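## Task

Move both white-taped parcels onto the top of the work bench that arm1 alone can reach, and both blue-taped parcels onto the top of the two-door cabinet that arm3 alone can reach. Each parcel must stand with its side arrows pointing upward and its entire base supported by that top. Any parcel sitting unheld on the floor or on a lower shelf means failure, and a parcel that stays put only because a robot is holding it does not count. Finish by opening the grippers and moving the arms away.

## Robot and tools

Robots: three identical i2rt Big YAM arms named arm1, arm2 and arm3. Each has six revolute joints, a two-finger gripper and a wrist camera. With joints 1 and 6 at zero and the hand level and pointing forward, the wrist camera rides above the hand and looks toward the fingertips. Reach is about 1.0 m from the joint-1 axis. Joints move at different speeds, so the hand may take a wide, curved path between postures. Loose objects may occasionally get nudged by something external.

Frame: one shared scene frame, origin on the floor, +z up. The hand point is midway between the fingertips; its z axis runs along the fingers and the fingers open and close along its y axis. Foot poses of the arms are not printed.

execute_actions: argument actions is a list with zero or one action. The action is an object keyed by robot name (arm1, arm2, arm3); each holds a joints object mapping joint names to absolute targets (not offsets). Names and ranges: joint1_rad -2.879 to 2.879 (rotation about the foot, positive counter-clockwise seen from above; 0 points the arm along the way its foot faces); joint2_rad 0 to 3.141 (shoulder; 0 has the upper arm roughly level toward the back, increasing lifts it up then forward); joint3_rad 0 to 3.019 (elbow; 0 is fully folded, increasing extends); joint4_rad -1.692 to 1.57 (hand pitch, positive tips fingers up); joint5_rad -1.57 to 1.57 (hand yaw, positive toward the arm's right); joint6_rad -2.094 to 2.094 (hand roll, positive clockwise viewed from behind the hand); gripper_m 0 to 0.093 (fingertip gap in metres). Angles are radians. Completion tolerances are ±0.045, 0.14, 0.09, 0.055, 0.03, 0.035 rad and ±0.003 m respectively. Any number of arms and joints can be in one action; all start at once and finish independently. An action runs 15 s at most. A joint or arm omitted may keep driving toward an earlier target. Unknown keys or out-of-range numbers cause the whole call to be rejected with nothing moving. Optional cameras lists which images to return: arm1_cam_wrist, arm2_cam_wrist, arm3_cam_wrist, room_a, room_b, or all; omitted or null gives all, [] gives none. An empty actions list just reports state and images.

wait: seconds from 0 to 10; commands nothing new, returns state and images.

zoom_image: camera name plus region [x0, y0, x1, y1] in pixels of that camera's most recent full image, origin top-left, no larger than 504 by 504.

finished_scene: scene is the integer number of the current scene. It is final; the result reports success and gives the next task. Only call it once parcels are placed, released and stable.

Result lines: joint_positions gives each joint's measured value. joint_status explains how each commanded motion ended. off_target: came to rest short of the target and may still be pushing. contact_stop or time_out: the joint now holds where it stopped; after time_out a joint may still push toward its target (or a substitute within 0.375, 0.375, 0.113, 0.225, 0.075, 0.3 rad of its position for joints 1 to 6) and will move there on its own if freed. not_followed: a safety check refused that arm's joint targets (a cause line usually follows); the gripper part still runs, and the refused targets may be retried on later actions until replaced by passable ones. Empty-action calls never show that refusal. on_its_own lists what the robot is doing without a command in this call; held at is the target being held, not the actual position. Joint torques are raw drive outputs in joint order, offset, scaled and noisy, nonzero even in free air.

Cautions: arms do not stop on contact and can press hard; to relieve a pushing joint, command its reported position. Very small target changes may do nothing. A joint supporting a load slowly sags. Hard squeezes between two robots end the run; hard hits are also bad. No line reports robot-robot contact; objects touching robots do not count. The self and inter-arm collision check can react late and ignores fingers, gripper housings and wrist cameras. Avoid drops, slips, slams and strong pushes, and never leave a parcel resting unheld on the floor or a lower shelf. Grip force is roughly 50 to 62 N per pad, lower on some grippers.

Heat: holding loads warms motors, even while the operator is thinking, since robots keep their last command meanwhile. A MOTOR HOT line appears from 85 °C; at 100 °C that arm and its gripper go limp until cooled, reported as OVER-TEMPERATURE FAULT, and its named unfinished keys read limit_stop_at_motor_heat; resend those targets afterward. Some heat persists into the next scene.

Cameras: wrist cameras are fisheye 616x616; room_a and room_b are fixed room cameras, pinhole with radial distortion, 672x504. Calibration (K, distortion, world-to-camera transform in metres) is given in OpenCV convention for the first scene; room cameras may differ by up to about 2.3 degrees and 9 mm, and wrist camera poses derive from joint readings, so they carry extra error. Results list cameras whose numbers changed.

Each tool is called after "Emit:" by a JSON object that holds its "fn" and its "kwargs", one argument or row to a line.

## Session

Emit:
{"fn": "execute_actions", "kwargs": {
  "actions": []
}}

Scene clock: 0.00 s.
Joint torques (N m, as the arm reports them, + toward a larger angle): no reading
Motor temperatures (°C, as the motors report them): arm1=[24 26 25 26 24 24] | arm2=[26 25 26 23 22 26] | arm3=[25 24 23 27 23 24]
arm1.joint_positions: joint1_rad=-0.755 joint2_rad=+0.419 joint3_rad=+1.516 joint4_rad=-1.613 joint5_rad=-0.228 joint6_rad=+0.736 gripper_m=+0.094
arm1.joint_status: not commanded
arm1.hand: x=+0.9109 y=-0.7919 z=+1.4196 quat_wxyz=(-0.454, -0.338, -0.793, -0.226) (m; scene frame)
arm2.joint_positions: joint1_rad=+0.786 joint2_rad=+0.573 joint3_rad=+1.420 joint4_rad=-1.475 joint5_rad=-0.210 joint6_rad=+0.001 gripper_m=+0.094
arm2.joint_status: not commanded
arm2.hand: x=+0.1081 y=+0.3893 z=+1.5013 quat_wxyz=(-0.229, +0.699, -0.543, -0.406) (m; scene frame)
arm3.joint_positions: joint1_rad=-0.426 joint2_rad=+0.453 joint3_rad=+1.319 joint4_rad=-1.350 joint5_rad=-0.162 joint6_rad=+0.345 gripper_m=+0.094
arm3.joint_status: not commanded
arm3.hand: x=-1.0819 y=+0.4510 z=+1.3950 quat_wxyz=(-0.346, -0.818, -0.247, +0.387) (m; scene frame)
pictures: arm1_cam_wrist, arm2_cam_wrist, arm3_cam_wrist, room_a, room_b
Images, in order (width x height): arm1_cam_wrist 616x616, arm2_cam_wrist 616x616, arm3_cam_wrist 616x616, room_a 672x504, room_b 672x504.

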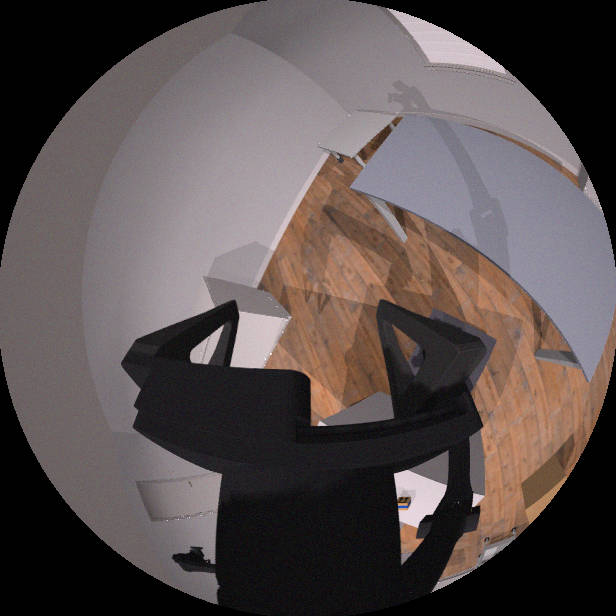

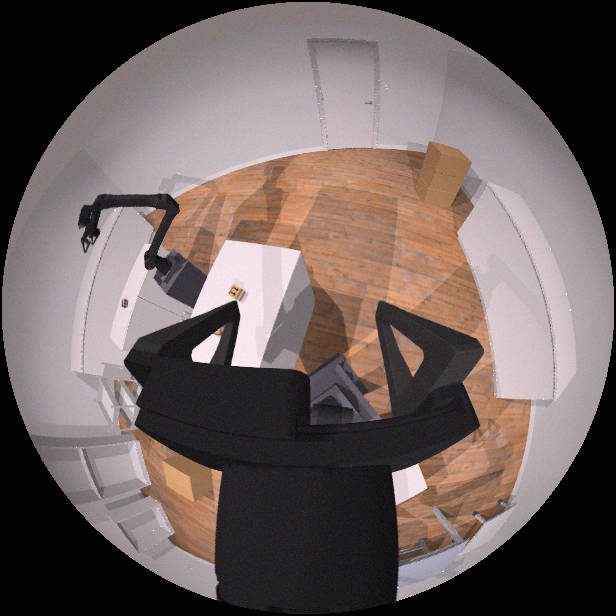

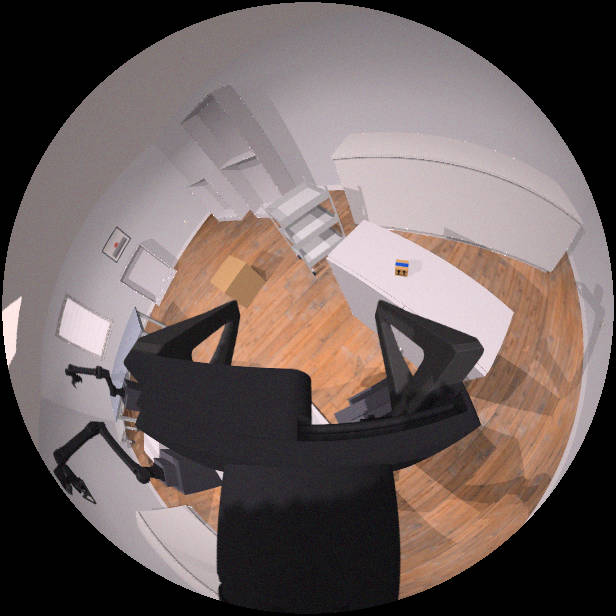

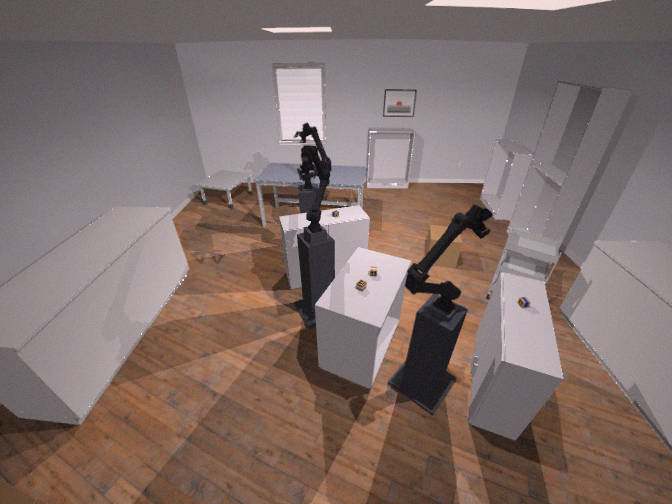

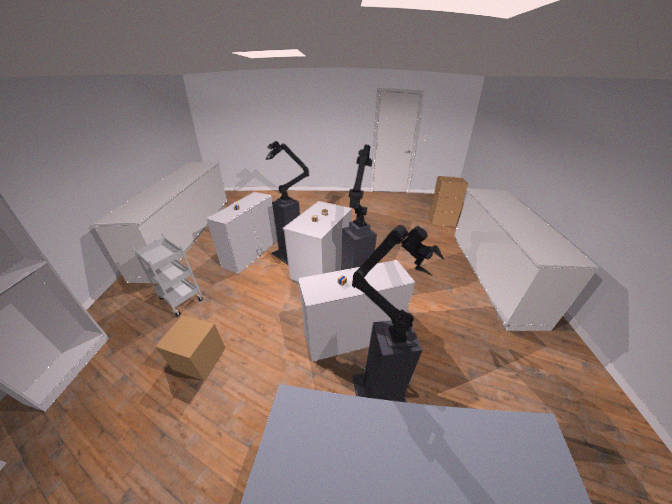

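Emit:
{"fn": "zoom_image", "kwargs": {
  "camera": "room_a",
  "region": [310, 190, 430, 310]
}}

Emit:
{"fn": "zoom_image", "kwargs": {
  "camera": "room_a",
  "region": [480, 260, 570, 350]
}}

Emit:
{"fn": "zoom_image", "kwargs": {
  "camera": "room_b",
  "region": [220, 190, 420, 340]
}}

Region (310, 190, 430, 310) of room_a's 672x504 image, scaled by 4.200, with more detail than that image has.

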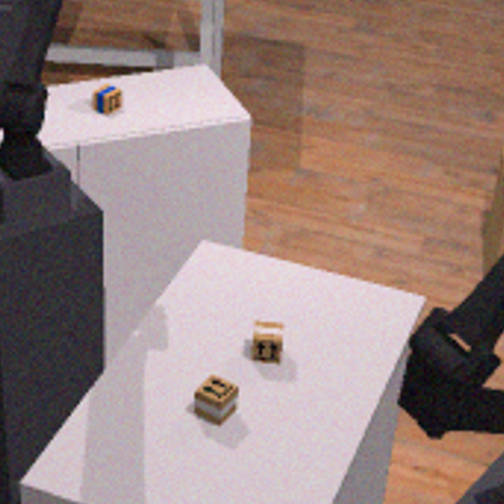

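Region (480, 260, 570, 350) of room_a's 672x504 image, scaled by 5.600, with more detail than that image has.

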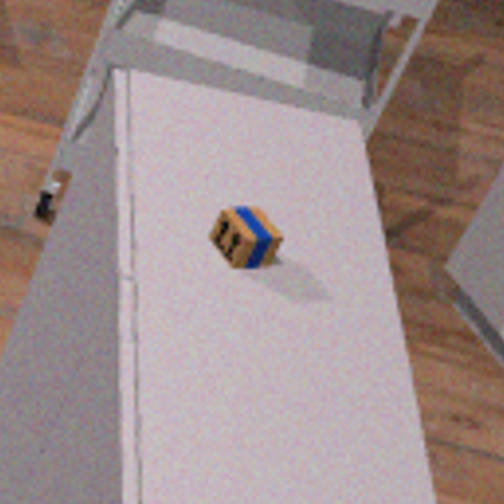

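Region (220, 190, 420, 340) of room_b's 672x504 image, scaled by 2.520, with more detail than that image has; it fills the top 378 rows of this view, and the rest is white.

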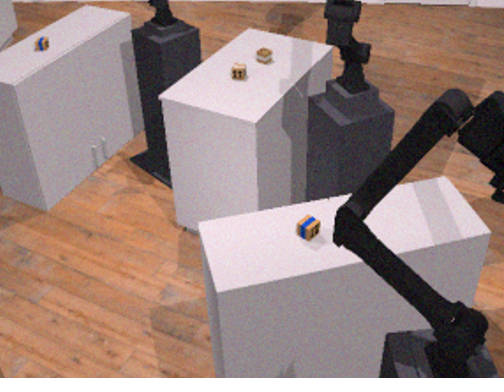

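Emit:
{"fn": "execute_actions", "kwargs": {
  "actions": [
    {"arm1":{"joints":{"joint2_rad":1.2,"joint3_rad":1.2,"joint4_rad":-1.0,"joint5_rad":0,"joint6_rad":0}},"arm2":{"joints":{"joint2_rad":1.0,"joint3_rad":1.42,"joint4_rad":-1.0,"joint5_rad":0,"joint6_rad":0}},"arm3":{"joints":{"joint2_rad":1.2,"joint3_rad":1.0,"joint4_rad":-1.3,"joint5_rad":0,"joint6_rad":0}}}
  ],
  "cameras": []
}}

Emit:
{"fn": "execute_actions", "kwargs": {
  "actions": [
    {"arm1":{"joints":{"joint1_rad":-0.2}},"arm2":{"joints":{"joint1_rad":0.2}},"arm3":{"joints":{"joint1_rad":0.2}}}
  ],
  "cameras": []
}}

Emit:
{"fn": "execute_actions", "kwargs": {
  "actions": [
    {"arm1":{"joints":{"joint4_rad":-1.55}},"arm2":{"joints":{"joint3_rad":1.0}},"arm3":{"joints":{"joint2_rad":1.5,"joint3_rad":1.3}}}
  ]
}}

Scene clock: 9.40 s.
Joint torques (N m, as the arm reports them, + toward a larger angle): arm1=[-0.75 -8.75 11.61  1.86  0.07 -0.31] | arm2=[-0.74 -6.32  8.87  3.16  0.01 -0.04] | arm3=[-1.05 -5.48  8.25  0.36  0.09  0.06]
Motor temperatures (°C, as the motors report them): arm1=[24 26 26 26 24 24] | arm2=[26 25 27 23 22 26] | arm3=[25 24 25 27 23 24]
arm1.joint_positions: joint1_rad=-0.755 joint2_rad=+1.201 joint3_rad=+1.178 joint4_rad=-1.016 joint5_rad=-0.003 joint6_rad=+0.012 gripper_m=+0.094
arm1.joint_status: all done
arm1.hand: x=+1.2610 y=-0.9028 z=+1.1382 quat_wxyz=(-0.260, -0.103, -0.960, +0.023) (m; scene frame)
arm2.joint_positions: joint1_rad=+0.786 joint2_rad=+1.011 joint3_rad=+1.413 joint4_rad=-1.029 joint5_rad=-0.003 joint6_rad=+0.001 gripper_m=+0.094
arm2.joint_status: all done
arm2.hand: x=+0.1091 y=+0.6321 z=+1.4598 quat_wxyz=(-0.300, +0.671, -0.582, -0.348) (m; scene frame)
arm3.joint_positions: joint1_rad=-0.426 joint2_rad=+1.190 joint3_rad=+0.997 joint4_rad=-1.310 joint5_rad=-0.003 joint6_rad=+0.009 gripper_m=+0.094
arm3.joint_status: all done
arm3.hand: x=-1.2078 y=+0.3490 z=+1.0484 quat_wxyz=(-0.017, -0.915, -0.402, +0.027) (m; scene frame)
pictures: none
No camera images: the call's "cameras" was empty. Leave "cameras" out to get every camera's image.

Scene clock: 10.63 s.
Joint torques (N m, as the arm reports them, + toward a larger angle): arm1=[-0.44 -8.42 11.69  1.74 -0.05 -0.29] | arm2=[-1.11 -6.92  8.85  3.3  -0.1  -0.05] | arm3=[-0.89 -5.87  8.22  0.35 -0.04  0.07]
Motor temperatures (°C, as the motors report them): arm1=[24 26 26 26 24 24] | arm2=[26 25 27 23 22 26] | arm3=[25 24 25 27 23 24]
arm1.joint_positions: joint1_rad=-0.201 joint2_rad=+1.201 joint3_rad=+1.178 joint4_rad=-1.014 joint5_rad=+0.000 joint6_rad=+0.010 gripper_m=+0.094
arm1.joint_status: all done
arm1.hand: x=+1.2431 y=-0.6551 z=+1.1389 quat_wxyz=(-0.258, +0.163, -0.951, -0.049) (m; scene frame)
arm2.joint_positions: joint1_rad=+0.204 joint2_rad=+1.011 joint3_rad=+1.413 joint4_rad=-1.029 joint5_rad=+0.000 joint6_rad=+0.001 gripper_m=+0.094
arm2.joint_status: all done
arm2.hand: x=+0.3529 y=+0.5954 z=+1.4590 quat_wxyz=(-0.386, +0.474, -0.751, -0.248) (m; scene frame)
arm3.joint_positions: joint1_rad=+0.194 joint2_rad=+1.190 joint3_rad=+0.997 joint4_rad=-1.310 joint5_rad=+0.000 joint6_rad=+0.007 gripper_m=+0.094
arm3.joint_status: all done
arm3.hand: x=-1.0215 y=+0.2649 z=+1.0497 quat_wxyz=(-0.025, -0.748, -0.663, +0.023) (m; scene frame)
pictures: none
No camera images: the call's "cameras" was empty. Leave "cameras" out to get every camera's image.

Scene clock: 11.87 s.
Joint torques (N m, as the arm reports them, + toward a larger angle): arm1=[-0.75 -7.29 10.96  0.1  -0.05 -0.28] | arm2=[-1.09 -6.46  8.22  2.13 -0.12 -0.02] | arm3=[ -0.62 -10.15  11.26   0.12  -0.04   0.07]
Motor temperatures (°C, as the motors report them): arm1=[24 26 27 26 24 24] | arm2=[26 25 27 23 22 26] | arm3=[25 24 25 27 23 24]
arm1.joint_positions: joint1_rad=-0.201 joint2_rad=+1.201 joint3_rad=+1.178 joint4_rad=-1.542 joint5_rad=+0.000 joint6_rad=+0.010 gripper_m=+0.094
arm1.joint_status: all done
arm1.hand: x=+1.1268 y=-0.6976 z=+1.1052 quat_wxyz=(-0.001, +0.170, -0.985, -0.002) (m; scene frame)
arm2.joint_positions: joint1_rad=+0.204 joint2_rad=+0.999 joint3_rad=+1.004 joint4_rad=-1.018 joint5_rad=+0.000 joint6_rad=+0.001 gripper_m=+0.094
arm2.joint_status: all done
arm2.hand: x=+0.3343 y=+0.5590 z=+1.2450 quat_wxyz=(-0.235, +0.513, -0.811, -0.153) (m; scene frame)
arm3.joint_positions: joint1_rad=+0.194 joint2_rad=+1.492 joint3_rad=+1.248 joint4_rad=-1.305 joint5_rad=+0.000 joint6_rad=+0.007 gripper_m=+0.094
arm3.joint_status: all done
arm3.hand: x=-1.0328 y=+0.1654 z=+1.0363 quat_wxyz=(-0.010, -0.748, -0.663, +0.006) (m; scene frame)
pictures: arm1_cam_wrist, arm2_cam_wrist, arm3_cam_wrist, room_a, room_b
camera_calibration (this result's frames):
arm1_cam_wrist: T_world_to_cam=[[0.333453, -0.94266, -0.0141771, -1.01358], [-0.759223, -0.277419, 0.588743, 0.016487], [-0.558918, -0.185555, -0.808196, 1.51783], [0, 0, 0, 1]] pos_world=[1.19884, -0.66925, 1.20263]
arm2_cam_wrist: T_world_to_cam=[[0.90465, -0.426106, -0.00649403, -0.0555545], [-0.425151, -0.903458, 0.0548576, 0.582928], [-0.0292422, -0.046866, -0.998473, 1.40174], [0, 0, 0, 1]] pos_world=[0.33908, 0.568673, 1.36726]
arm3_cam_wrist: T_world_to_cam=[[-0.993724, 0.111765, 0.00456156, -1.05144], [0.0940433, 0.812684, 0.575066, -0.634096], [0.0605654, 0.571886, -0.818094, 0.938957], [0, 0, 0, 1]] pos_world=[-1.04208, 0.0958576, 1.1376]
Images, in order (width x height): arm1_cam_wrist 616x616, arm2_cam_wrist 616x616, arm3_cam_wrist 616x616, room_a 672x504, room_b 672x504.

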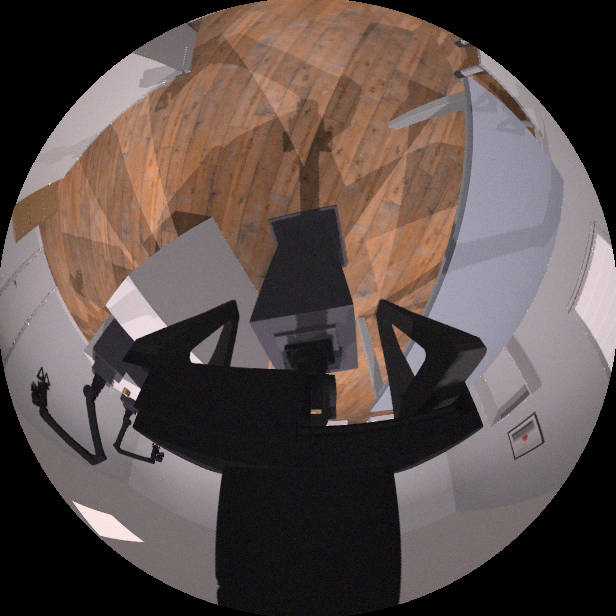

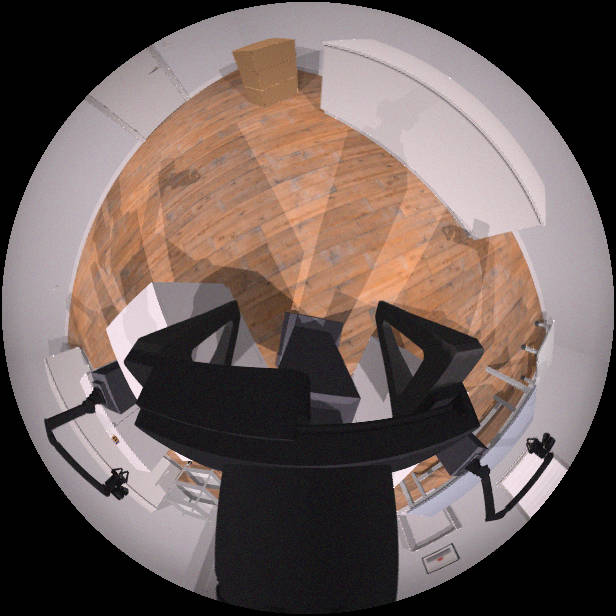

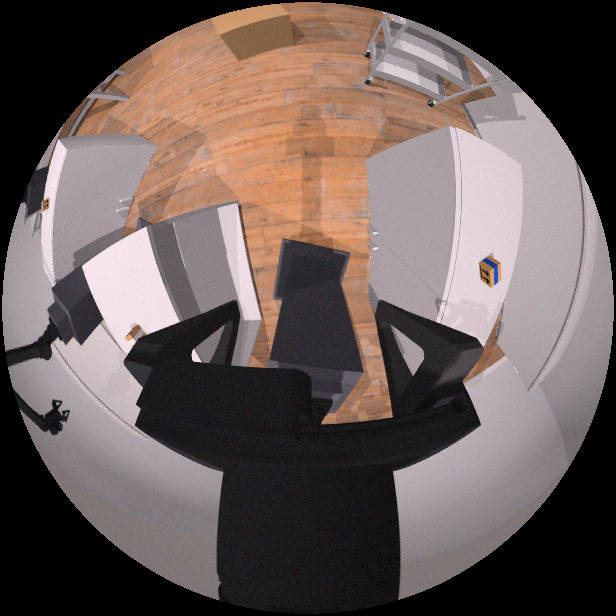

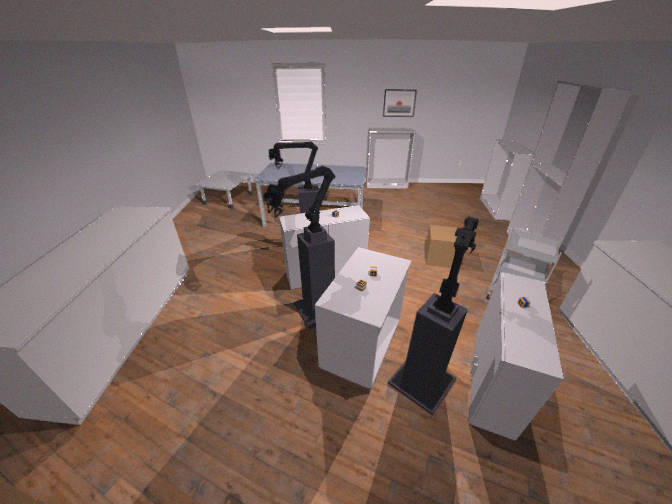

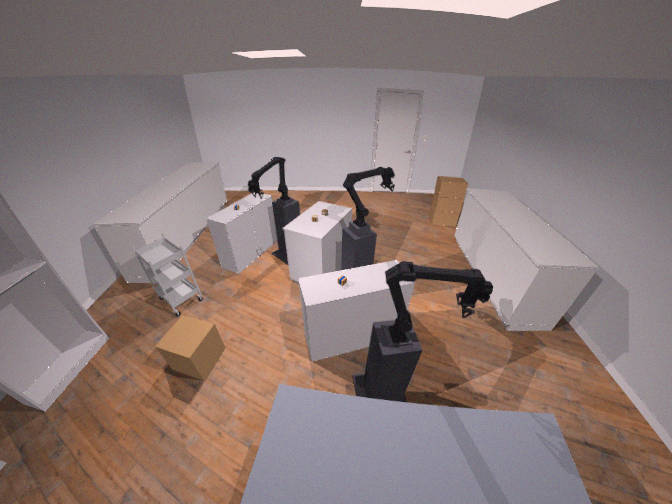

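Emit:
{"fn": "zoom_image", "kwargs": {
  "camera": "arm3_cam_wrist",
  "region": [450, 230, 530, 310]
}}

Emit:
{"fn": "execute_actions", "kwargs": {
  "actions": [
    {"arm1":{"joints":{"joint1_rad":1.65,"joint4_rad":-1.0}},"arm2":{"joints":{"joint1_rad":2.0}},"arm3":{"joints":{"joint1_rad":-0.7,"joint2_rad":1.2,"joint3_rad":1.0,"joint4_rad":-0.8}}}
  ],
  "cameras": ["arm1_cam_wrist","arm2_cam_wrist","arm3_cam_wrist"]
}}

Region (450, 230, 530, 310) of arm3_cam_wrist's 616x616 image, scaled by 6.300, with more detail than that image has.

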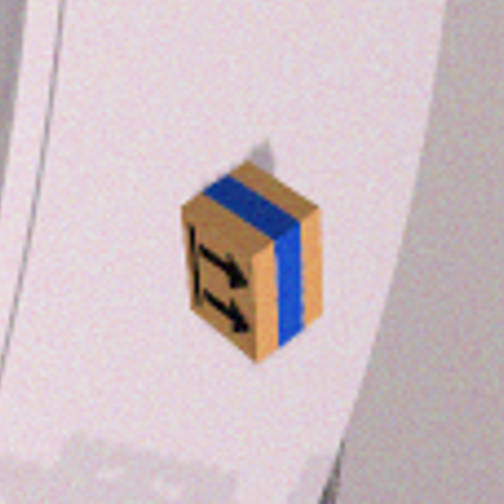

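Scene clock: 30.87 s.
Joint torques (N m, as the arm reports them, + toward a larger angle): arm1=[-0.56 -8.21 11.84  1.76 -0.09 -0.3 ] | arm2=[-0.6  -5.79  8.25  2.08 -0.09 -0.05] | arm3=[-1.29 -6.93  7.71  1.34 -0.04  0.08]
Motor temperatures (°C, as the motors report them): arm1=[24 26 29 26 24 24] | arm2=[26 25 28 23 22 26] | arm3=[25 25 28 27 23 24]
arm1.joint_positions: joint1_rad=+1.649 joint2_rad=+1.201 joint3_rad=+1.178 joint4_rad=-1.010 joint5_rad=+0.000 joint6_rad=+0.010 gripper_m=+0.094
arm1.joint_status: all done
arm1.hand: x=+0.5468 y=-0.4427 z=+1.1433 quat_wxyz=(-0.119, +0.857, -0.441, -0.240) (m; scene frame)
arm2.joint_positions: joint1_rad=+1.996 joint2_rad=+0.999 joint3_rad=+1.004 joint4_rad=-1.018 joint5_rad=-0.001 joint6_rad=+0.001 gripper_m=+0.094
arm2.joint_status: all done
arm2.hand: x=-0.2074 y=+0.2941 z=+1.2428 quat_wxyz=(-0.035, +0.955, -0.104, -0.275) (m; scene frame)
arm3.joint_positions: joint1_rad=-0.696 joint2_rad=+1.193 joint3_rad=+1.015 joint4_rad=-0.818 joint5_rad=+0.000 joint6_rad=+0.007 gripper_m=+0.094
arm3.joint_status: all done
arm3.hand: x=-1.3673 y=+0.3543 z=+1.0924 quat_wxyz=(-0.082, -0.922, -0.265, +0.269) (m; scene frame)
pictures: arm1_cam_wrist, arm2_cam_wrist, arm3_cam_wrist
camera_calibration (this result's frames):
arm1_cam_wrist: T_world_to_cam=[[0.809741, 0.586505, -0.0181946, -0.158289], [0.585593, -0.805728, 0.0887904, -0.773216], [0.0374161, -0.0825519, -0.995884, 1.20581], [0, 0, 0, 1]] pos_world=[0.535847, -0.430623, 1.26662]
arm2_cam_wrist: T_world_to_cam=[[0.217291, 0.976054, 0.0101529, -0.253995], [0.974183, -0.217503, 0.0604961, 0.194905], [0.0612558, -0.00325445, -0.998117, 1.37681], [0, 0, 0, 1]] pos_world=[-0.21902, 0.294786, 1.36501]
arm3_cam_wrist: T_world_to_cam=[[-0.533867, 0.845548, 0.00586747, -1.03792], [0.844033, 0.532467, 0.0639337, 0.894755], [0.0509348, 0.0390844, -0.997937, 1.2691], [0, 0, 0, 1]] pos_world=[-1.37396, 0.351585, 1.21537]
Images, in order (width x height): arm1_cam_wrist 616x616, arm2_cam_wrist 616x616, arm3_cam_wrist 616x616.

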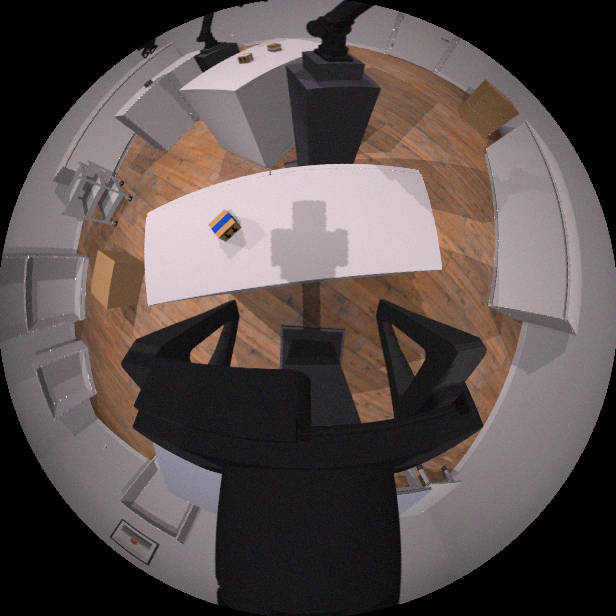

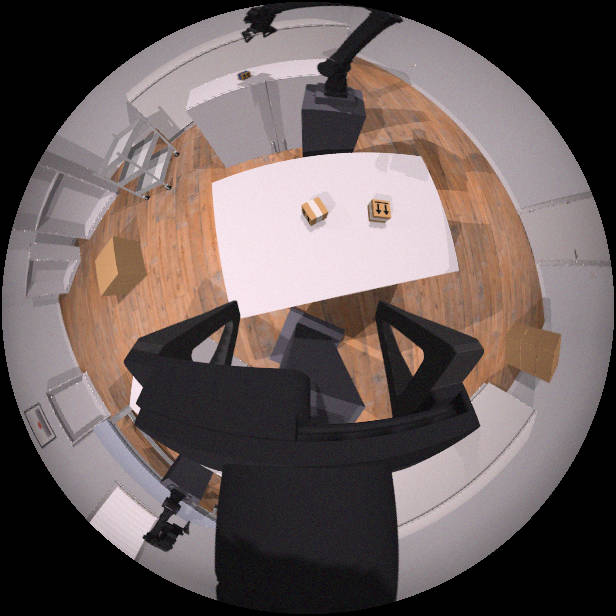

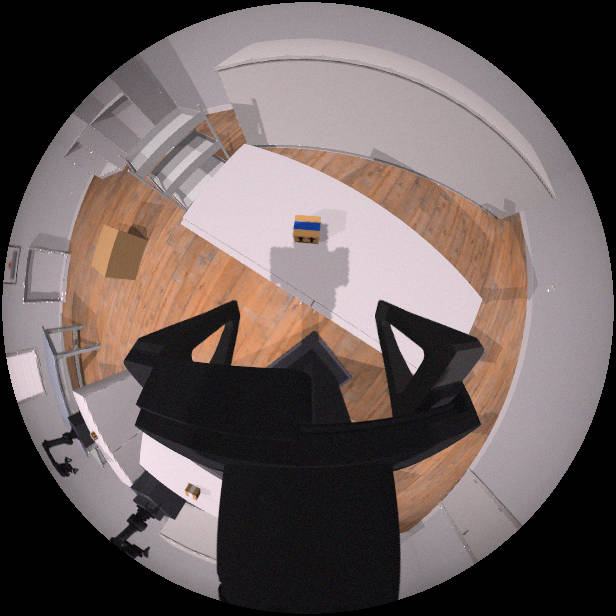

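Emit:
{"fn": "zoom_image", "kwargs": {
  "camera": "arm1_cam_wrist",
  "region": [190, 190, 260, 260]
}}

Emit:
{"fn": "zoom_image", "kwargs": {
  "camera": "arm2_cam_wrist",
  "region": [290, 155, 410, 275]
}}

Emit:
{"fn": "zoom_image", "kwargs": {
  "camera": "room_a",
  "region": [345, 255, 390, 300]
}}

Region (190, 190, 260, 260) of arm1_cam_wrist's 616x616 image, scaled by 7.200, with more detail than that image has.

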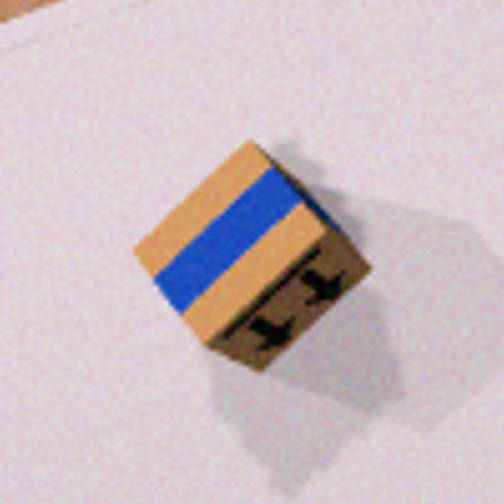

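Region (290, 155, 410, 275) of arm2_cam_wrist's 616x616 image, scaled by 4.200, with more detail than that image has.

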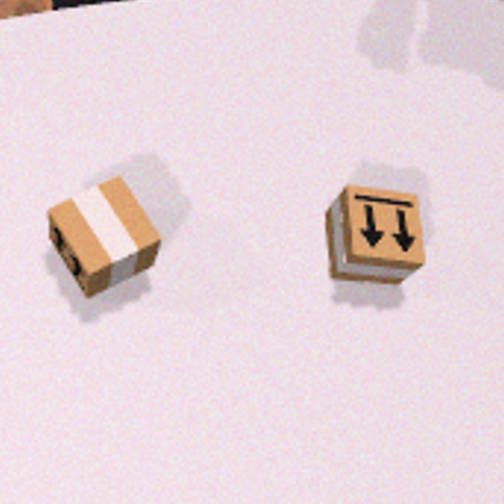

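This scene's latest camera images include none from room_a. They are from: arm1_cam_wrist, arm2_cam_wrist, arm3_cam_wrist. Call execute_actions without "cameras", or with room_a in "cameras", to get its image.

Emit:
{"fn": "execute_actions", "kwargs": {
  "actions": [
    {"arm1":{"joints":{"joint1_rad":2.0,"joint2_rad":2.03,"joint3_rad":1.77,"joint4_rad":-1.31}},"arm2":{"joints":{"joint1_rad":1.95,"joint2_rad":2.1,"joint3_rad":1.56,"joint4_rad":-1.03}},"arm3":{"joints":{"joint1_rad":1.88,"joint2_rad":1.0,"joint3_rad":0.8}}}
  ]
}}

Scene clock: 53.73 s.
Joint torques (N m, as the arm reports them, + toward a larger angle): arm1=[ -1.52 -21.53  12.45   0.04  -0.07  -0.28] | arm2=[ -1.09 -22.61   8.43  -0.35  -0.1   -0.03] | arm3=[-0.59 -4.35  7.86  1.13 -0.01  0.07]
Motor temperatures (°C, as the motors report them): arm1=[24 27 31 26 24 24] | arm2=[26 26 29 23 22 26] | arm3=[25 25 27 27 23 24]
arm1.joint_positions: joint1_rad=+2.010 joint2_rad=+2.060 joint3_rad=+1.722 joint4_rad=-1.303 joint5_rad=+0.000 joint6_rad=+0.010 gripper_m=+0.094
arm1.joint_status: all done
arm1.hand: x=+0.3101 y=-0.4807 z=+0.9168 quat_wxyz=(+0.010, +0.956, -0.290, +0.031) (m; scene frame)
arm2.joint_positions: joint1_rad=+1.957 joint2_rad=+2.120 joint3_rad=+1.527 joint4_rad=-1.020 joint5_rad=-0.001 joint6_rad=+0.001 gripper_m=+0.094
arm2.joint_status: all done
arm2.hand: x=-0.3955 y=+0.3628 z=+0.9240 quat_wxyz=(-0.002, +0.991, -0.129, +0.019) (m; scene frame)
arm3.joint_positions: joint1_rad=+1.873 joint2_rad=+0.995 joint3_rad=+0.814 joint4_rad=-0.811 joint5_rad=-0.001 joint6_rad=+0.006 gripper_m=+0.094
arm3.joint_status: all done
arm3.hand: x=-0.6004 y=+0.5961 z=+1.0736 quat_wxyz=(-0.288, -0.005, -0.958, +0.000) (m; scene frame)
pictures: arm1_cam_wrist, arm2_cam_wrist, arm3_cam_wrist, room_a, room_b
camera_calibration (this result's frames):
arm1_cam_wrist: T_world_to_cam=[[0.557048, 0.830398, -0.0116806, 0.241236], [0.640808, -0.420835, 0.642077, -0.984454], [0.528264, -0.365153, -0.766551, 0.487642], [0, 0, 0, 1]] pos_world=[0.238862, -0.436551, 1.00872]
arm2_cam_wrist: T_world_to_cam=[[0.255433, 0.966775, 0.0100535, -0.258367], [0.762102, -0.207733, 0.613227, -0.185745], [0.594941, -0.148976, -0.789843, 1.14181], [0, 0, 0, 1]] pos_world=[-0.471754, 0.381299, 1.01835]
arm3_cam_wrist: T_world_to_cam=[[-0.00840709, -0.999897, 0.0116578, 0.576531], [-0.998719, 0.00897786, 0.0498053, -0.659241], [-0.0499048, -0.0112241, -0.998691, 1.17216], [0, 0, 0, 1]] pos_world=[-0.595053, 0.595546, 1.19673]
Images, in order (width x height): arm1_cam_wrist 616x616, arm2_cam_wrist 616x616, arm3_cam_wrist 616x616, room_a 672x504, room_b 672x504.

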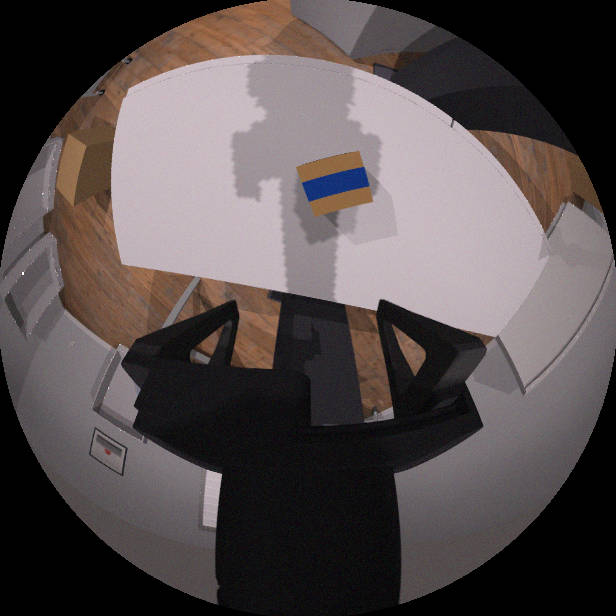

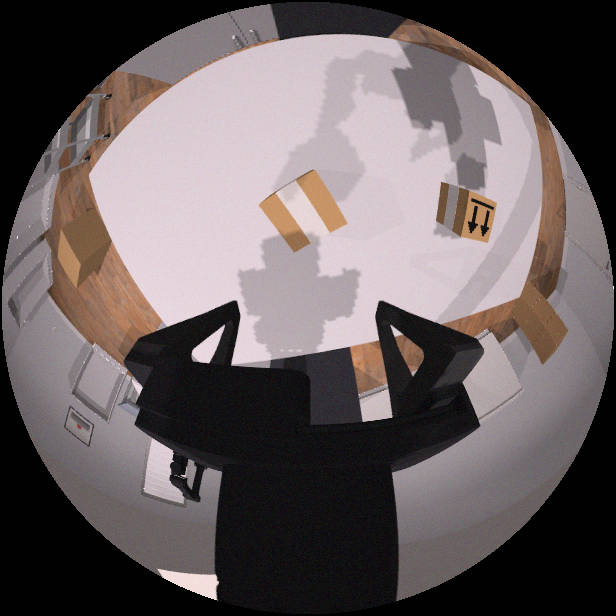

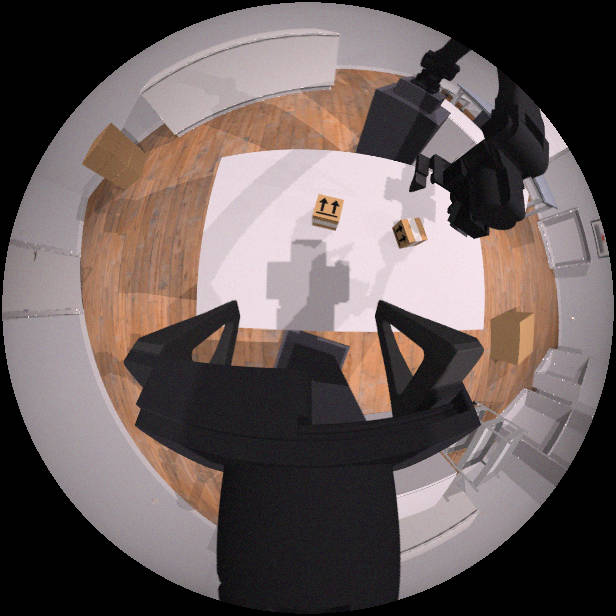

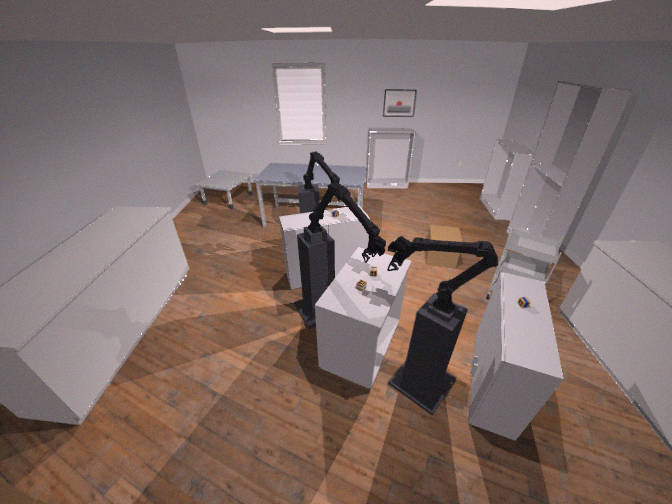

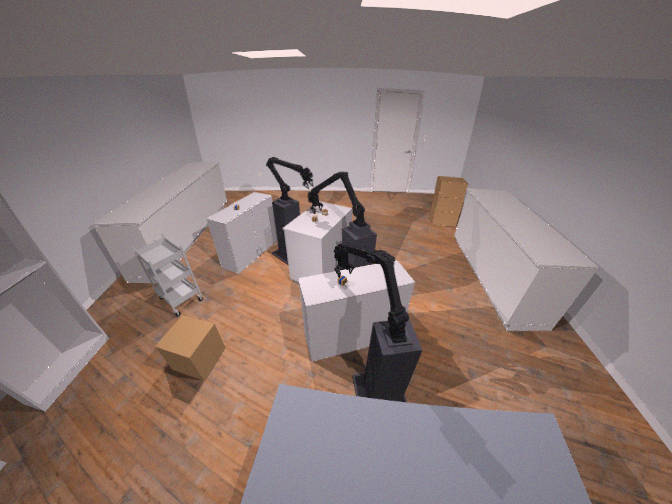

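Emit:
{"fn": "zoom_image", "kwargs": {
  "camera": "arm3_cam_wrist",
  "region": [375, 195, 445, 265]
}}

Emit:
{"fn": "execute_actions", "kwargs": {
  "actions": [
    {"arm1":{"joints":{"joint1_rad":1.0,"joint2_rad":1.0,"joint3_rad":1.0}},"arm2":{"joints":{"joint2_rad":2.232,"joint3_rad":1.715,"joint4_rad":-1.01,"joint6_rad":-0.6}}}
  ],
  "cameras": ["arm2_cam_wrist"]
}}

Region (375, 195, 445, 265) of arm3_cam_wrist's 616x616 image, scaled by 7.200, with more detail than that image has.

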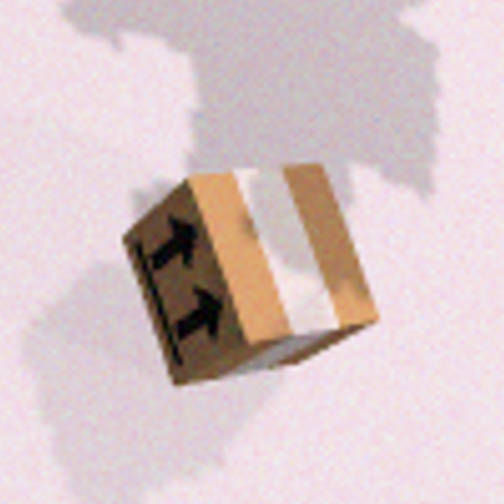

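Scene clock: 63.97 s.
Joint torques (N m, as the arm reports them, + toward a larger angle): arm1=[-0.81 -5.51  9.72  0.74 -0.18 -0.26] | arm2=[ -1.29 -20.41   9.74   0.69  -0.13  -0.06] | arm3=[-0.68 -4.29  7.83  1.12 -0.01  0.07]
Motor temperatures (°C, as the motors report them): arm1=[24 28 31 26 24 24] | arm2=[26 27 29 23 22 26] | arm3=[25 25 27 27 23 24]
arm1.joint_positions: joint1_rad=+1.005 joint2_rad=+1.007 joint3_rad=+0.998 joint4_rad=-1.307 joint5_rad=+0.003 joint6_rad=+0.009 gripper_m=+0.095
arm1.joint_status: all done
arm1.hand: x=+0.8206 y=-0.4908 z=+1.0985 quat_wxyz=(-0.089, +0.693, -0.710, -0.091) (m; scene frame)
arm2.joint_positions: joint1_rad=+1.957 joint2_rad=+2.207 joint3_rad=+1.668 joint4_rad=-1.020 joint5_rad=-0.001 joint6_rad=-0.592 gripper_m=+0.094
arm2.joint_status: all done
arm2.hand: x=-0.4421 y=+0.3751 z=+0.9181 quat_wxyz=(-0.008, +0.986, +0.166, -0.005) (m; scene frame)
arm3.joint_positions: joint1_rad=+1.873 joint2_rad=+0.995 joint3_rad=+0.814 joint4_rad=-0.811 joint5_rad=-0.001 joint6_rad=+0.006 gripper_m=+0.094
arm3.joint_status: not commanded
arm3.hand: x=-0.6004 y=+0.5961 z=+1.0736 quat_wxyz=(-0.288, -0.005, -0.958, +0.000) (m; scene frame)
pictures: arm2_cam_wrist
camera_calibration (this result's frames):
arm2_cam_wrist: T_world_to_cam=[[-0.328293, 0.944418, 0.0172487, -0.51463], [0.774955, 0.258855, 0.576575, -0.279796], [0.540063, 0.202652, -0.816862, 1.03536], [0, 0, 0, 1]] pos_world=[-0.511282, 0.348633, 1.01595]
Images, in order (width x height): arm2_cam_wrist 616x616.

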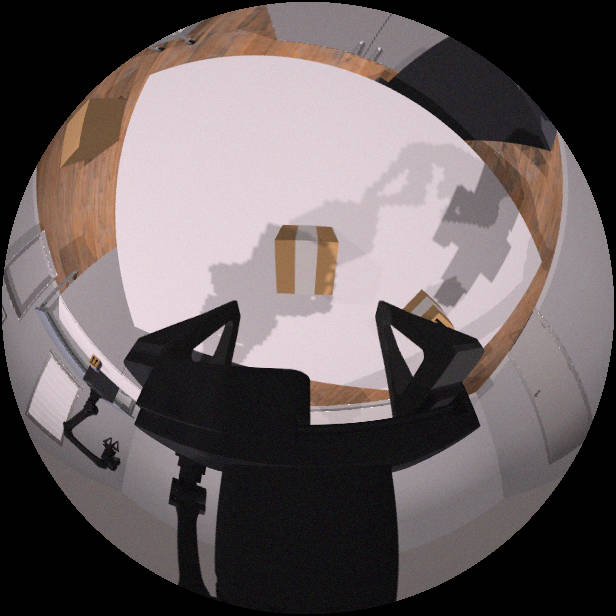

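Emit:
{"fn": "execute_actions", "kwargs": {
  "actions": [
    {"arm2":{"joints":{"joint2_rad":2.365,"joint4_rad":-0.88}}}
  ],
  "cameras": ["arm2_cam_wrist"]
}}

Scene clock: 66.63 s.
Joint torques (N m, as the arm reports them, + toward a larger angle): arm1=[-1.26 -5.85  9.6   0.74 -0.17 -0.28] | arm2=[ -1.44 -23.29   8.26   0.86  -0.13  -0.13] | arm3=[-0.63 -4.24  7.82  1.13 -0.01  0.07]
Motor temperatures (°C, as the motors report them): arm1=[24 28 31 26 24 24] | arm2=[26 27 29 23 22 26] | arm3=[25 25 27 27 23 24]
arm1.joint_positions: joint1_rad=+1.005 joint2_rad=+1.007 joint3_rad=+0.998 joint4_rad=-1.307 joint5_rad=+0.003 joint6_rad=+0.009 gripper_m=+0.095
arm1.joint_status: not commanded
arm1.hand: x=+0.8206 y=-0.4908 z=+1.0985 quat_wxyz=(-0.089, +0.693, -0.710, -0.091) (m; scene frame)
arm2.joint_positions: joint1_rad=+1.957 joint2_rad=+2.370 joint3_rad=+1.680 joint4_rad=-0.897 joint5_rad=-0.001 joint6_rad=-0.592 gripper_m=+0.094
arm2.joint_status: all done
arm2.hand: x=-0.4412 y=+0.3759 z=+0.8217 quat_wxyz=(-0.002, +0.986, +0.166, +0.008) (m; scene frame)
arm3.joint_positions: joint1_rad=+1.873 joint2_rad=+0.995 joint3_rad=+0.814 joint4_rad=-0.811 joint5_rad=-0.001 joint6_rad=+0.006 gripper_m=+0.094
arm3.joint_status: not commanded
arm3.hand: x=-0.6004 y=+0.5961 z=+1.0736 quat_wxyz=(-0.288, -0.005, -0.958, +0.000) (m; scene frame)
pictures: arm2_cam_wrist
camera_calibration (this result's frames):
arm2_cam_wrist: T_world_to_cam=[[-0.328987, 0.944333, 0.00147256, -0.500774], [0.758832, 0.263433, 0.595631, -0.249599], [0.562087, 0.197072, -0.803257, 0.956625], [0, 0, 0, 1]] pos_world=[-0.51305, 0.350126, 0.917821]
Images, in order (width x height): arm2_cam_wrist 616x616.

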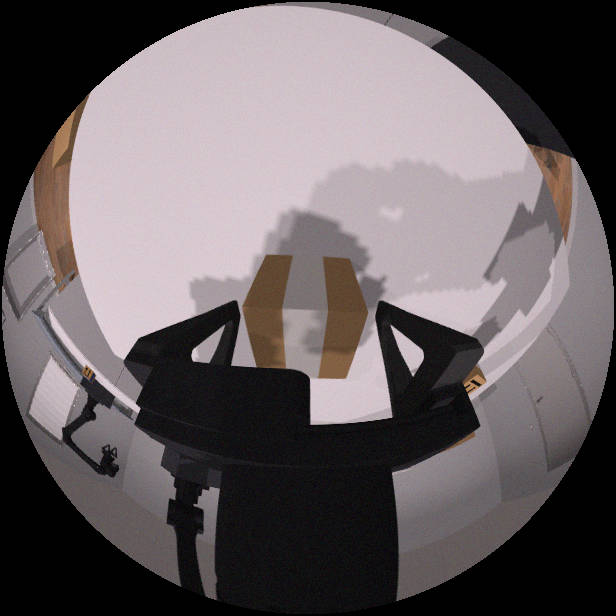

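Emit:
{"fn": "execute_actions", "kwargs": {
  "actions": [
    {"arm2":{"joints":{"gripper_m":0.03}}}
  ],
  "cameras": []
}}

Emit:
{"fn": "execute_actions", "kwargs": {
  "actions": [
    {"arm2":{"joints":{"joint2_rad":2.0,"joint3_rad":1.5,"joint4_rad":-1.05}}}
  ],
  "cameras": ["arm2_cam_wrist"]
}}

Scene clock: 70.80 s.
Joint torques (N m, as the arm reports them, + toward a larger angle): arm1=[-1.22 -5.65  9.65  0.86 -0.16 -0.26] | arm2=[ -1.37 -22.73   8.29   0.89  -0.2   -0.11] | arm3=[-0.65 -4.16  7.79  1.14 -0.01  0.08]
Motor temperatures (°C, as the motors report them): arm1=[24 27 31 26 24 24] | arm2=[26 27 29 23 22 26] | arm3=[25 25 27 27 23 24]
arm1.joint_positions: joint1_rad=+1.005 joint2_rad=+1.007 joint3_rad=+0.998 joint4_rad=-1.307 joint5_rad=+0.003 joint6_rad=+0.009 gripper_m=+0.095
arm1.joint_status: not commanded
arm1.hand: x=+0.8206 y=-0.4908 z=+1.0985 quat_wxyz=(-0.089, +0.693, -0.710, -0.091) (m; scene frame)
arm2.joint_positions: joint1_rad=+1.957 joint2_rad=+2.370 joint3_rad=+1.680 joint4_rad=-0.897 joint5_rad=+0.000 joint6_rad=-0.593 gripper_m=+0.053
arm2.joint_status: gripper_m off_target (ended at +0.053, target +0.030)
arm2.hand: x=-0.4412 y=+0.3760 z=+0.8217 quat_wxyz=(-0.002, +0.986, +0.167, +0.008) (m; scene frame)
arm3.joint_positions: joint1_rad=+1.873 joint2_rad=+0.995 joint3_rad=+0.814 joint4_rad=-0.811 joint5_rad=-0.001 joint6_rad=+0.006 gripper_m=+0.094
arm3.joint_status: not commanded
arm3.hand: x=-0.6004 y=+0.5961 z=+1.0736 quat_wxyz=(-0.288, -0.005, -0.958, +0.000) (m; scene frame)
pictures: none
No camera images: the call's "cameras" was empty. Leave "cameras" out to get every camera's image.

Scene clock: 72.00 s.
Joint torques (N m, as the arm reports them, + toward a larger angle): arm1=[-0.9  -5.75  9.64  0.82 -0.19 -0.27] | arm2=[ -1.34 -18.36   6.97  -0.39  -0.15  -0.12] | arm3=[-0.65 -4.29  7.8   1.13 -0.01  0.08]
Motor temperatures (°C, as the motors report them): arm1=[24 27 30 26 24 24] | arm2=[26 27 29 23 22 26] | arm3=[25 25 27 27 23 24]
arm1.joint_positions: joint1_rad=+1.005 joint2_rad=+1.007 joint3_rad=+0.998 joint4_rad=-1.307 joint5_rad=+0.003 joint6_rad=+0.009 gripper_m=+0.095
arm1.joint_status: not commanded
arm1.hand: x=+0.8206 y=-0.4908 z=+1.0985 quat_wxyz=(-0.089, +0.693, -0.710, -0.091) (m; scene frame)
arm2.joint_positions: joint1_rad=+1.957 joint2_rad=+1.982 joint3_rad=+1.497 joint4_rad=-1.038 joint5_rad=+0.000 joint6_rad=-0.593 gripper_m=+0.053
arm2.joint_status: all done
arm2.hand: x=-0.3966 y=+0.3624 z=+0.9917 quat_wxyz=(-0.015, +0.986, +0.167, -0.022) (m; scene frame)
arm3.joint_positions: joint1_rad=+1.873 joint2_rad=+0.995 joint3_rad=+0.814 joint4_rad=-0.811 joint5_rad=-0.001 joint6_rad=+0.006 gripper_m=+0.094
arm3.joint_status: not commanded
arm3.hand: x=-0.6004 y=+0.5961 z=+1.0736 quat_wxyz=(-0.288, -0.005, -0.958, +0.000) (m; scene frame)
pictures: arm2_cam_wrist
camera_calibration (this result's frames):
arm2_cam_wrist: T_world_to_cam=[[-0.329121, 0.943529, 0.037848, -0.509354], [0.794166, 0.254891, 0.551662, -0.32045], [0.510862, 0.211621, -0.833208, 1.07489], [0, 0, 0, 1]] pos_world=[-0.462268, 0.334801, 1.09166]
Images, in order (width x height): arm2_cam_wrist 616x616.

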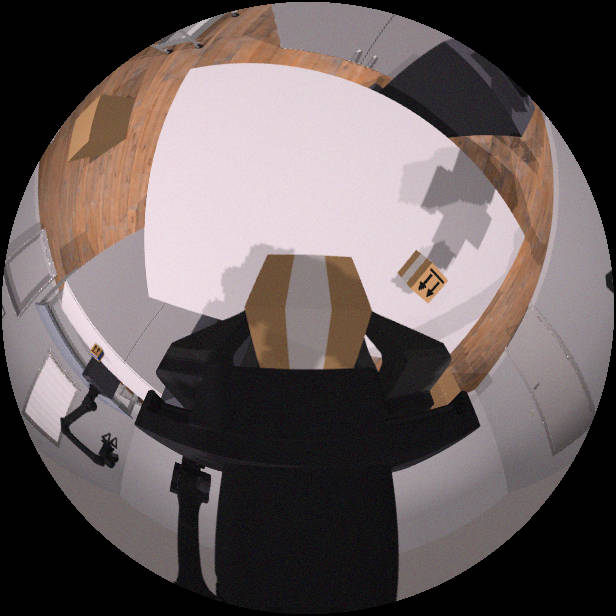

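Emit:
{"fn": "execute_actions", "kwargs": {
  "actions": [
    {"arm2":{"joints":{"joint1_rad":-2.02,"joint6_rad":0}}}
  ],
  "cameras": []
}}

Emit:
{"fn": "execute_actions", "kwargs": {
  "actions": [
    {"arm2":{"joints":{"joint2_rad":2.2,"joint3_rad":1.47,"joint4_rad":-0.83}},"arm3":{"joints":{"joint1_rad":1.8,"joint2_rad":2.18,"joint3_rad":1.9,"joint4_rad":-1.63}}}
  ],
  "cameras": ["arm2_cam_wrist","arm3_cam_wrist","room_b"]
}}

Scene clock: 79.37 s.
Joint torques (N m, as the arm reports them, + toward a larger angle): arm1=[-1.16 -5.81  9.63  0.75 -0.16 -0.25] | arm2=[  0.35 -18.73   6.91  -0.49  -0.2    0.03] | arm3=[-0.6  -4.28  7.83  1.11 -0.01  0.08]
Motor temperatures (°C, as the motors report them): arm1=[24 27 30 26 24 24] | arm2=[26 28 29 23 22 26] | arm3=[25 25 27 27 23 24]
arm1.joint_positions: joint1_rad=+1.005 joint2_rad=+1.007 joint3_rad=+0.998 joint4_rad=-1.307 joint5_rad=+0.003 joint6_rad=+0.009 gripper_m=+0.095
arm1.joint_status: not commanded
arm1.hand: x=+0.8206 y=-0.4908 z=+1.0985 quat_wxyz=(-0.089, +0.693, -0.710, -0.091) (m; scene frame)
arm2.joint_positions: joint1_rad=-2.031 joint2_rad=+1.982 joint3_rad=+1.497 joint4_rad=-1.038 joint5_rad=+0.002 joint6_rad=-0.006 gripper_m=+0.053
arm2.joint_status: all done
arm2.hand: x=+0.4315 y=-0.3102 z=+0.9828 quat_wxyz=(-0.016, -0.522, -0.853, +0.009) (m; scene frame)
arm3.joint_positions: joint1_rad=+1.873 joint2_rad=+0.995 joint3_rad=+0.814 joint4_rad=-0.811 joint5_rad=-0.001 joint6_rad=+0.006 gripper_m=+0.094
arm3.joint_status: not commanded
arm3.hand: x=-0.6004 y=+0.5961 z=+1.0736 quat_wxyz=(-0.288, -0.005, -0.958, +0.000) (m; scene frame)
pictures: none
No camera images: the call's "cameras" was empty. Leave "cameras" out to get every camera's image.

Scene clock: 81.20 s.
Joint torques (N m, as the arm reports them, + toward a larger angle): arm1=[-1.06 -5.88  9.65  0.81 -0.18 -0.27] | arm2=[  0.53 -22.47   5.84   0.75  -0.17   0.04] | arm3=[ -1.56 -18.96  10.1   -1.17  -0.02   0.08]
Motor temperatures (°C, as the motors report them): arm1=[24 27 30 26 24 24] | arm2=[26 28 29 23 22 26] | arm3=[25 25 28 27 23 24]
arm1.joint_positions: joint1_rad=+1.005 joint2_rad=+1.007 joint3_rad=+0.998 joint4_rad=-1.307 joint5_rad=+0.003 joint6_rad=+0.009 gripper_m=+0.095
arm1.joint_status: not commanded
arm1.hand: x=+0.8206 y=-0.4908 z=+1.0985 quat_wxyz=(-0.089, +0.693, -0.710, -0.091) (m; scene frame)
arm2.joint_positions: joint1_rad=-2.031 joint2_rad=+2.219 joint3_rad=+1.461 joint4_rad=-0.846 joint5_rad=+0.002 joint6_rad=-0.006 gripper_m=+0.053
arm2.joint_status: all done
arm2.hand: x=+0.4260 y=-0.2982 z=+0.8390 quat_wxyz=(+0.019, -0.522, -0.853, -0.013) (m; scene frame)
arm3.joint_positions: joint1_rad=+1.806 joint2_rad=+2.177 joint3_rad=+1.853 joint4_rad=-1.617 joint5_rad=-0.001 joint6_rad=+0.006 gripper_m=+0.094
arm3.joint_status: all done
arm3.hand: x=-0.4172 y=+0.5567 z=+0.9168 quat_wxyz=(+0.180, -0.039, -0.983, -0.006) (m; scene frame)
pictures: arm2_cam_wrist, arm3_cam_wrist, room_b
camera_calibration (this result's frames):
arm2_cam_wrist: T_world_to_cam=[[-0.889985, -0.455983, -0.00230074, 0.245748], [-0.359423, 0.698398, 0.618915, -0.153833], [-0.280608, 0.551652, -0.785455, 1.06568], [0, 0, 0, 1]] pos_world=[0.462458, -0.368389, 0.932815]
arm3_cam_wrist: T_world_to_cam=[[-0.0660875, -0.997766, 0.00981152, 0.516995], [-0.540445, 0.044059, 0.840225, -1.02116], [-0.83878, 0.0502258, -0.542149, 0.242384], [0, 0, 0, 1]] pos_world=[-0.314406, 0.548657, 0.984337]
Images, in order (width x height): arm2_cam_wrist 616x616, arm3_cam_wrist 616x616, room_b 672x504.

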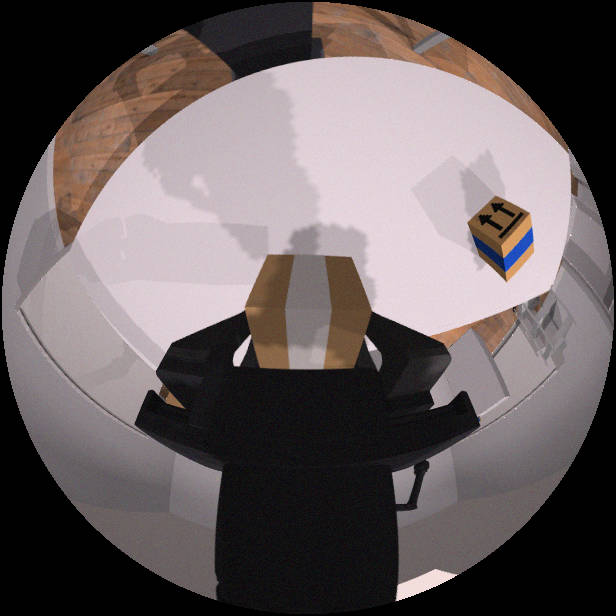

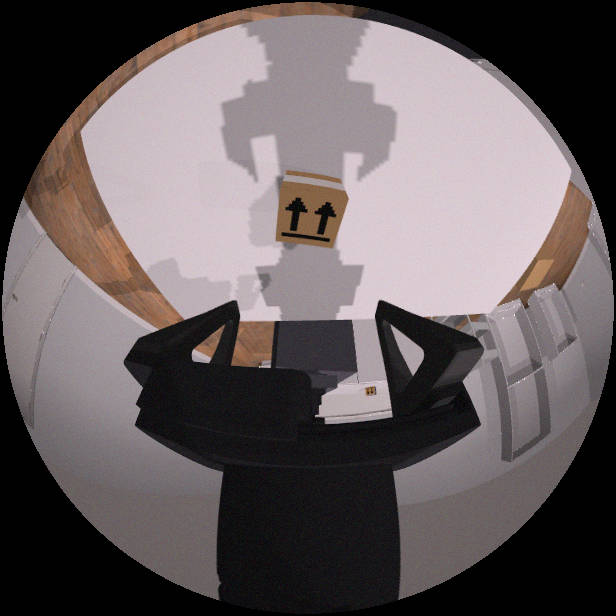

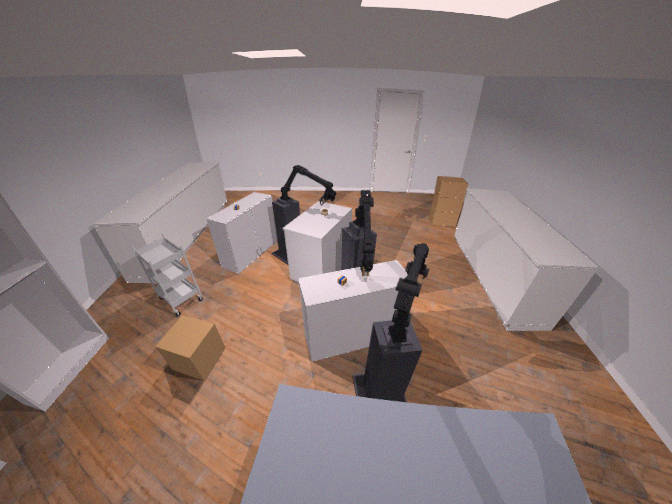

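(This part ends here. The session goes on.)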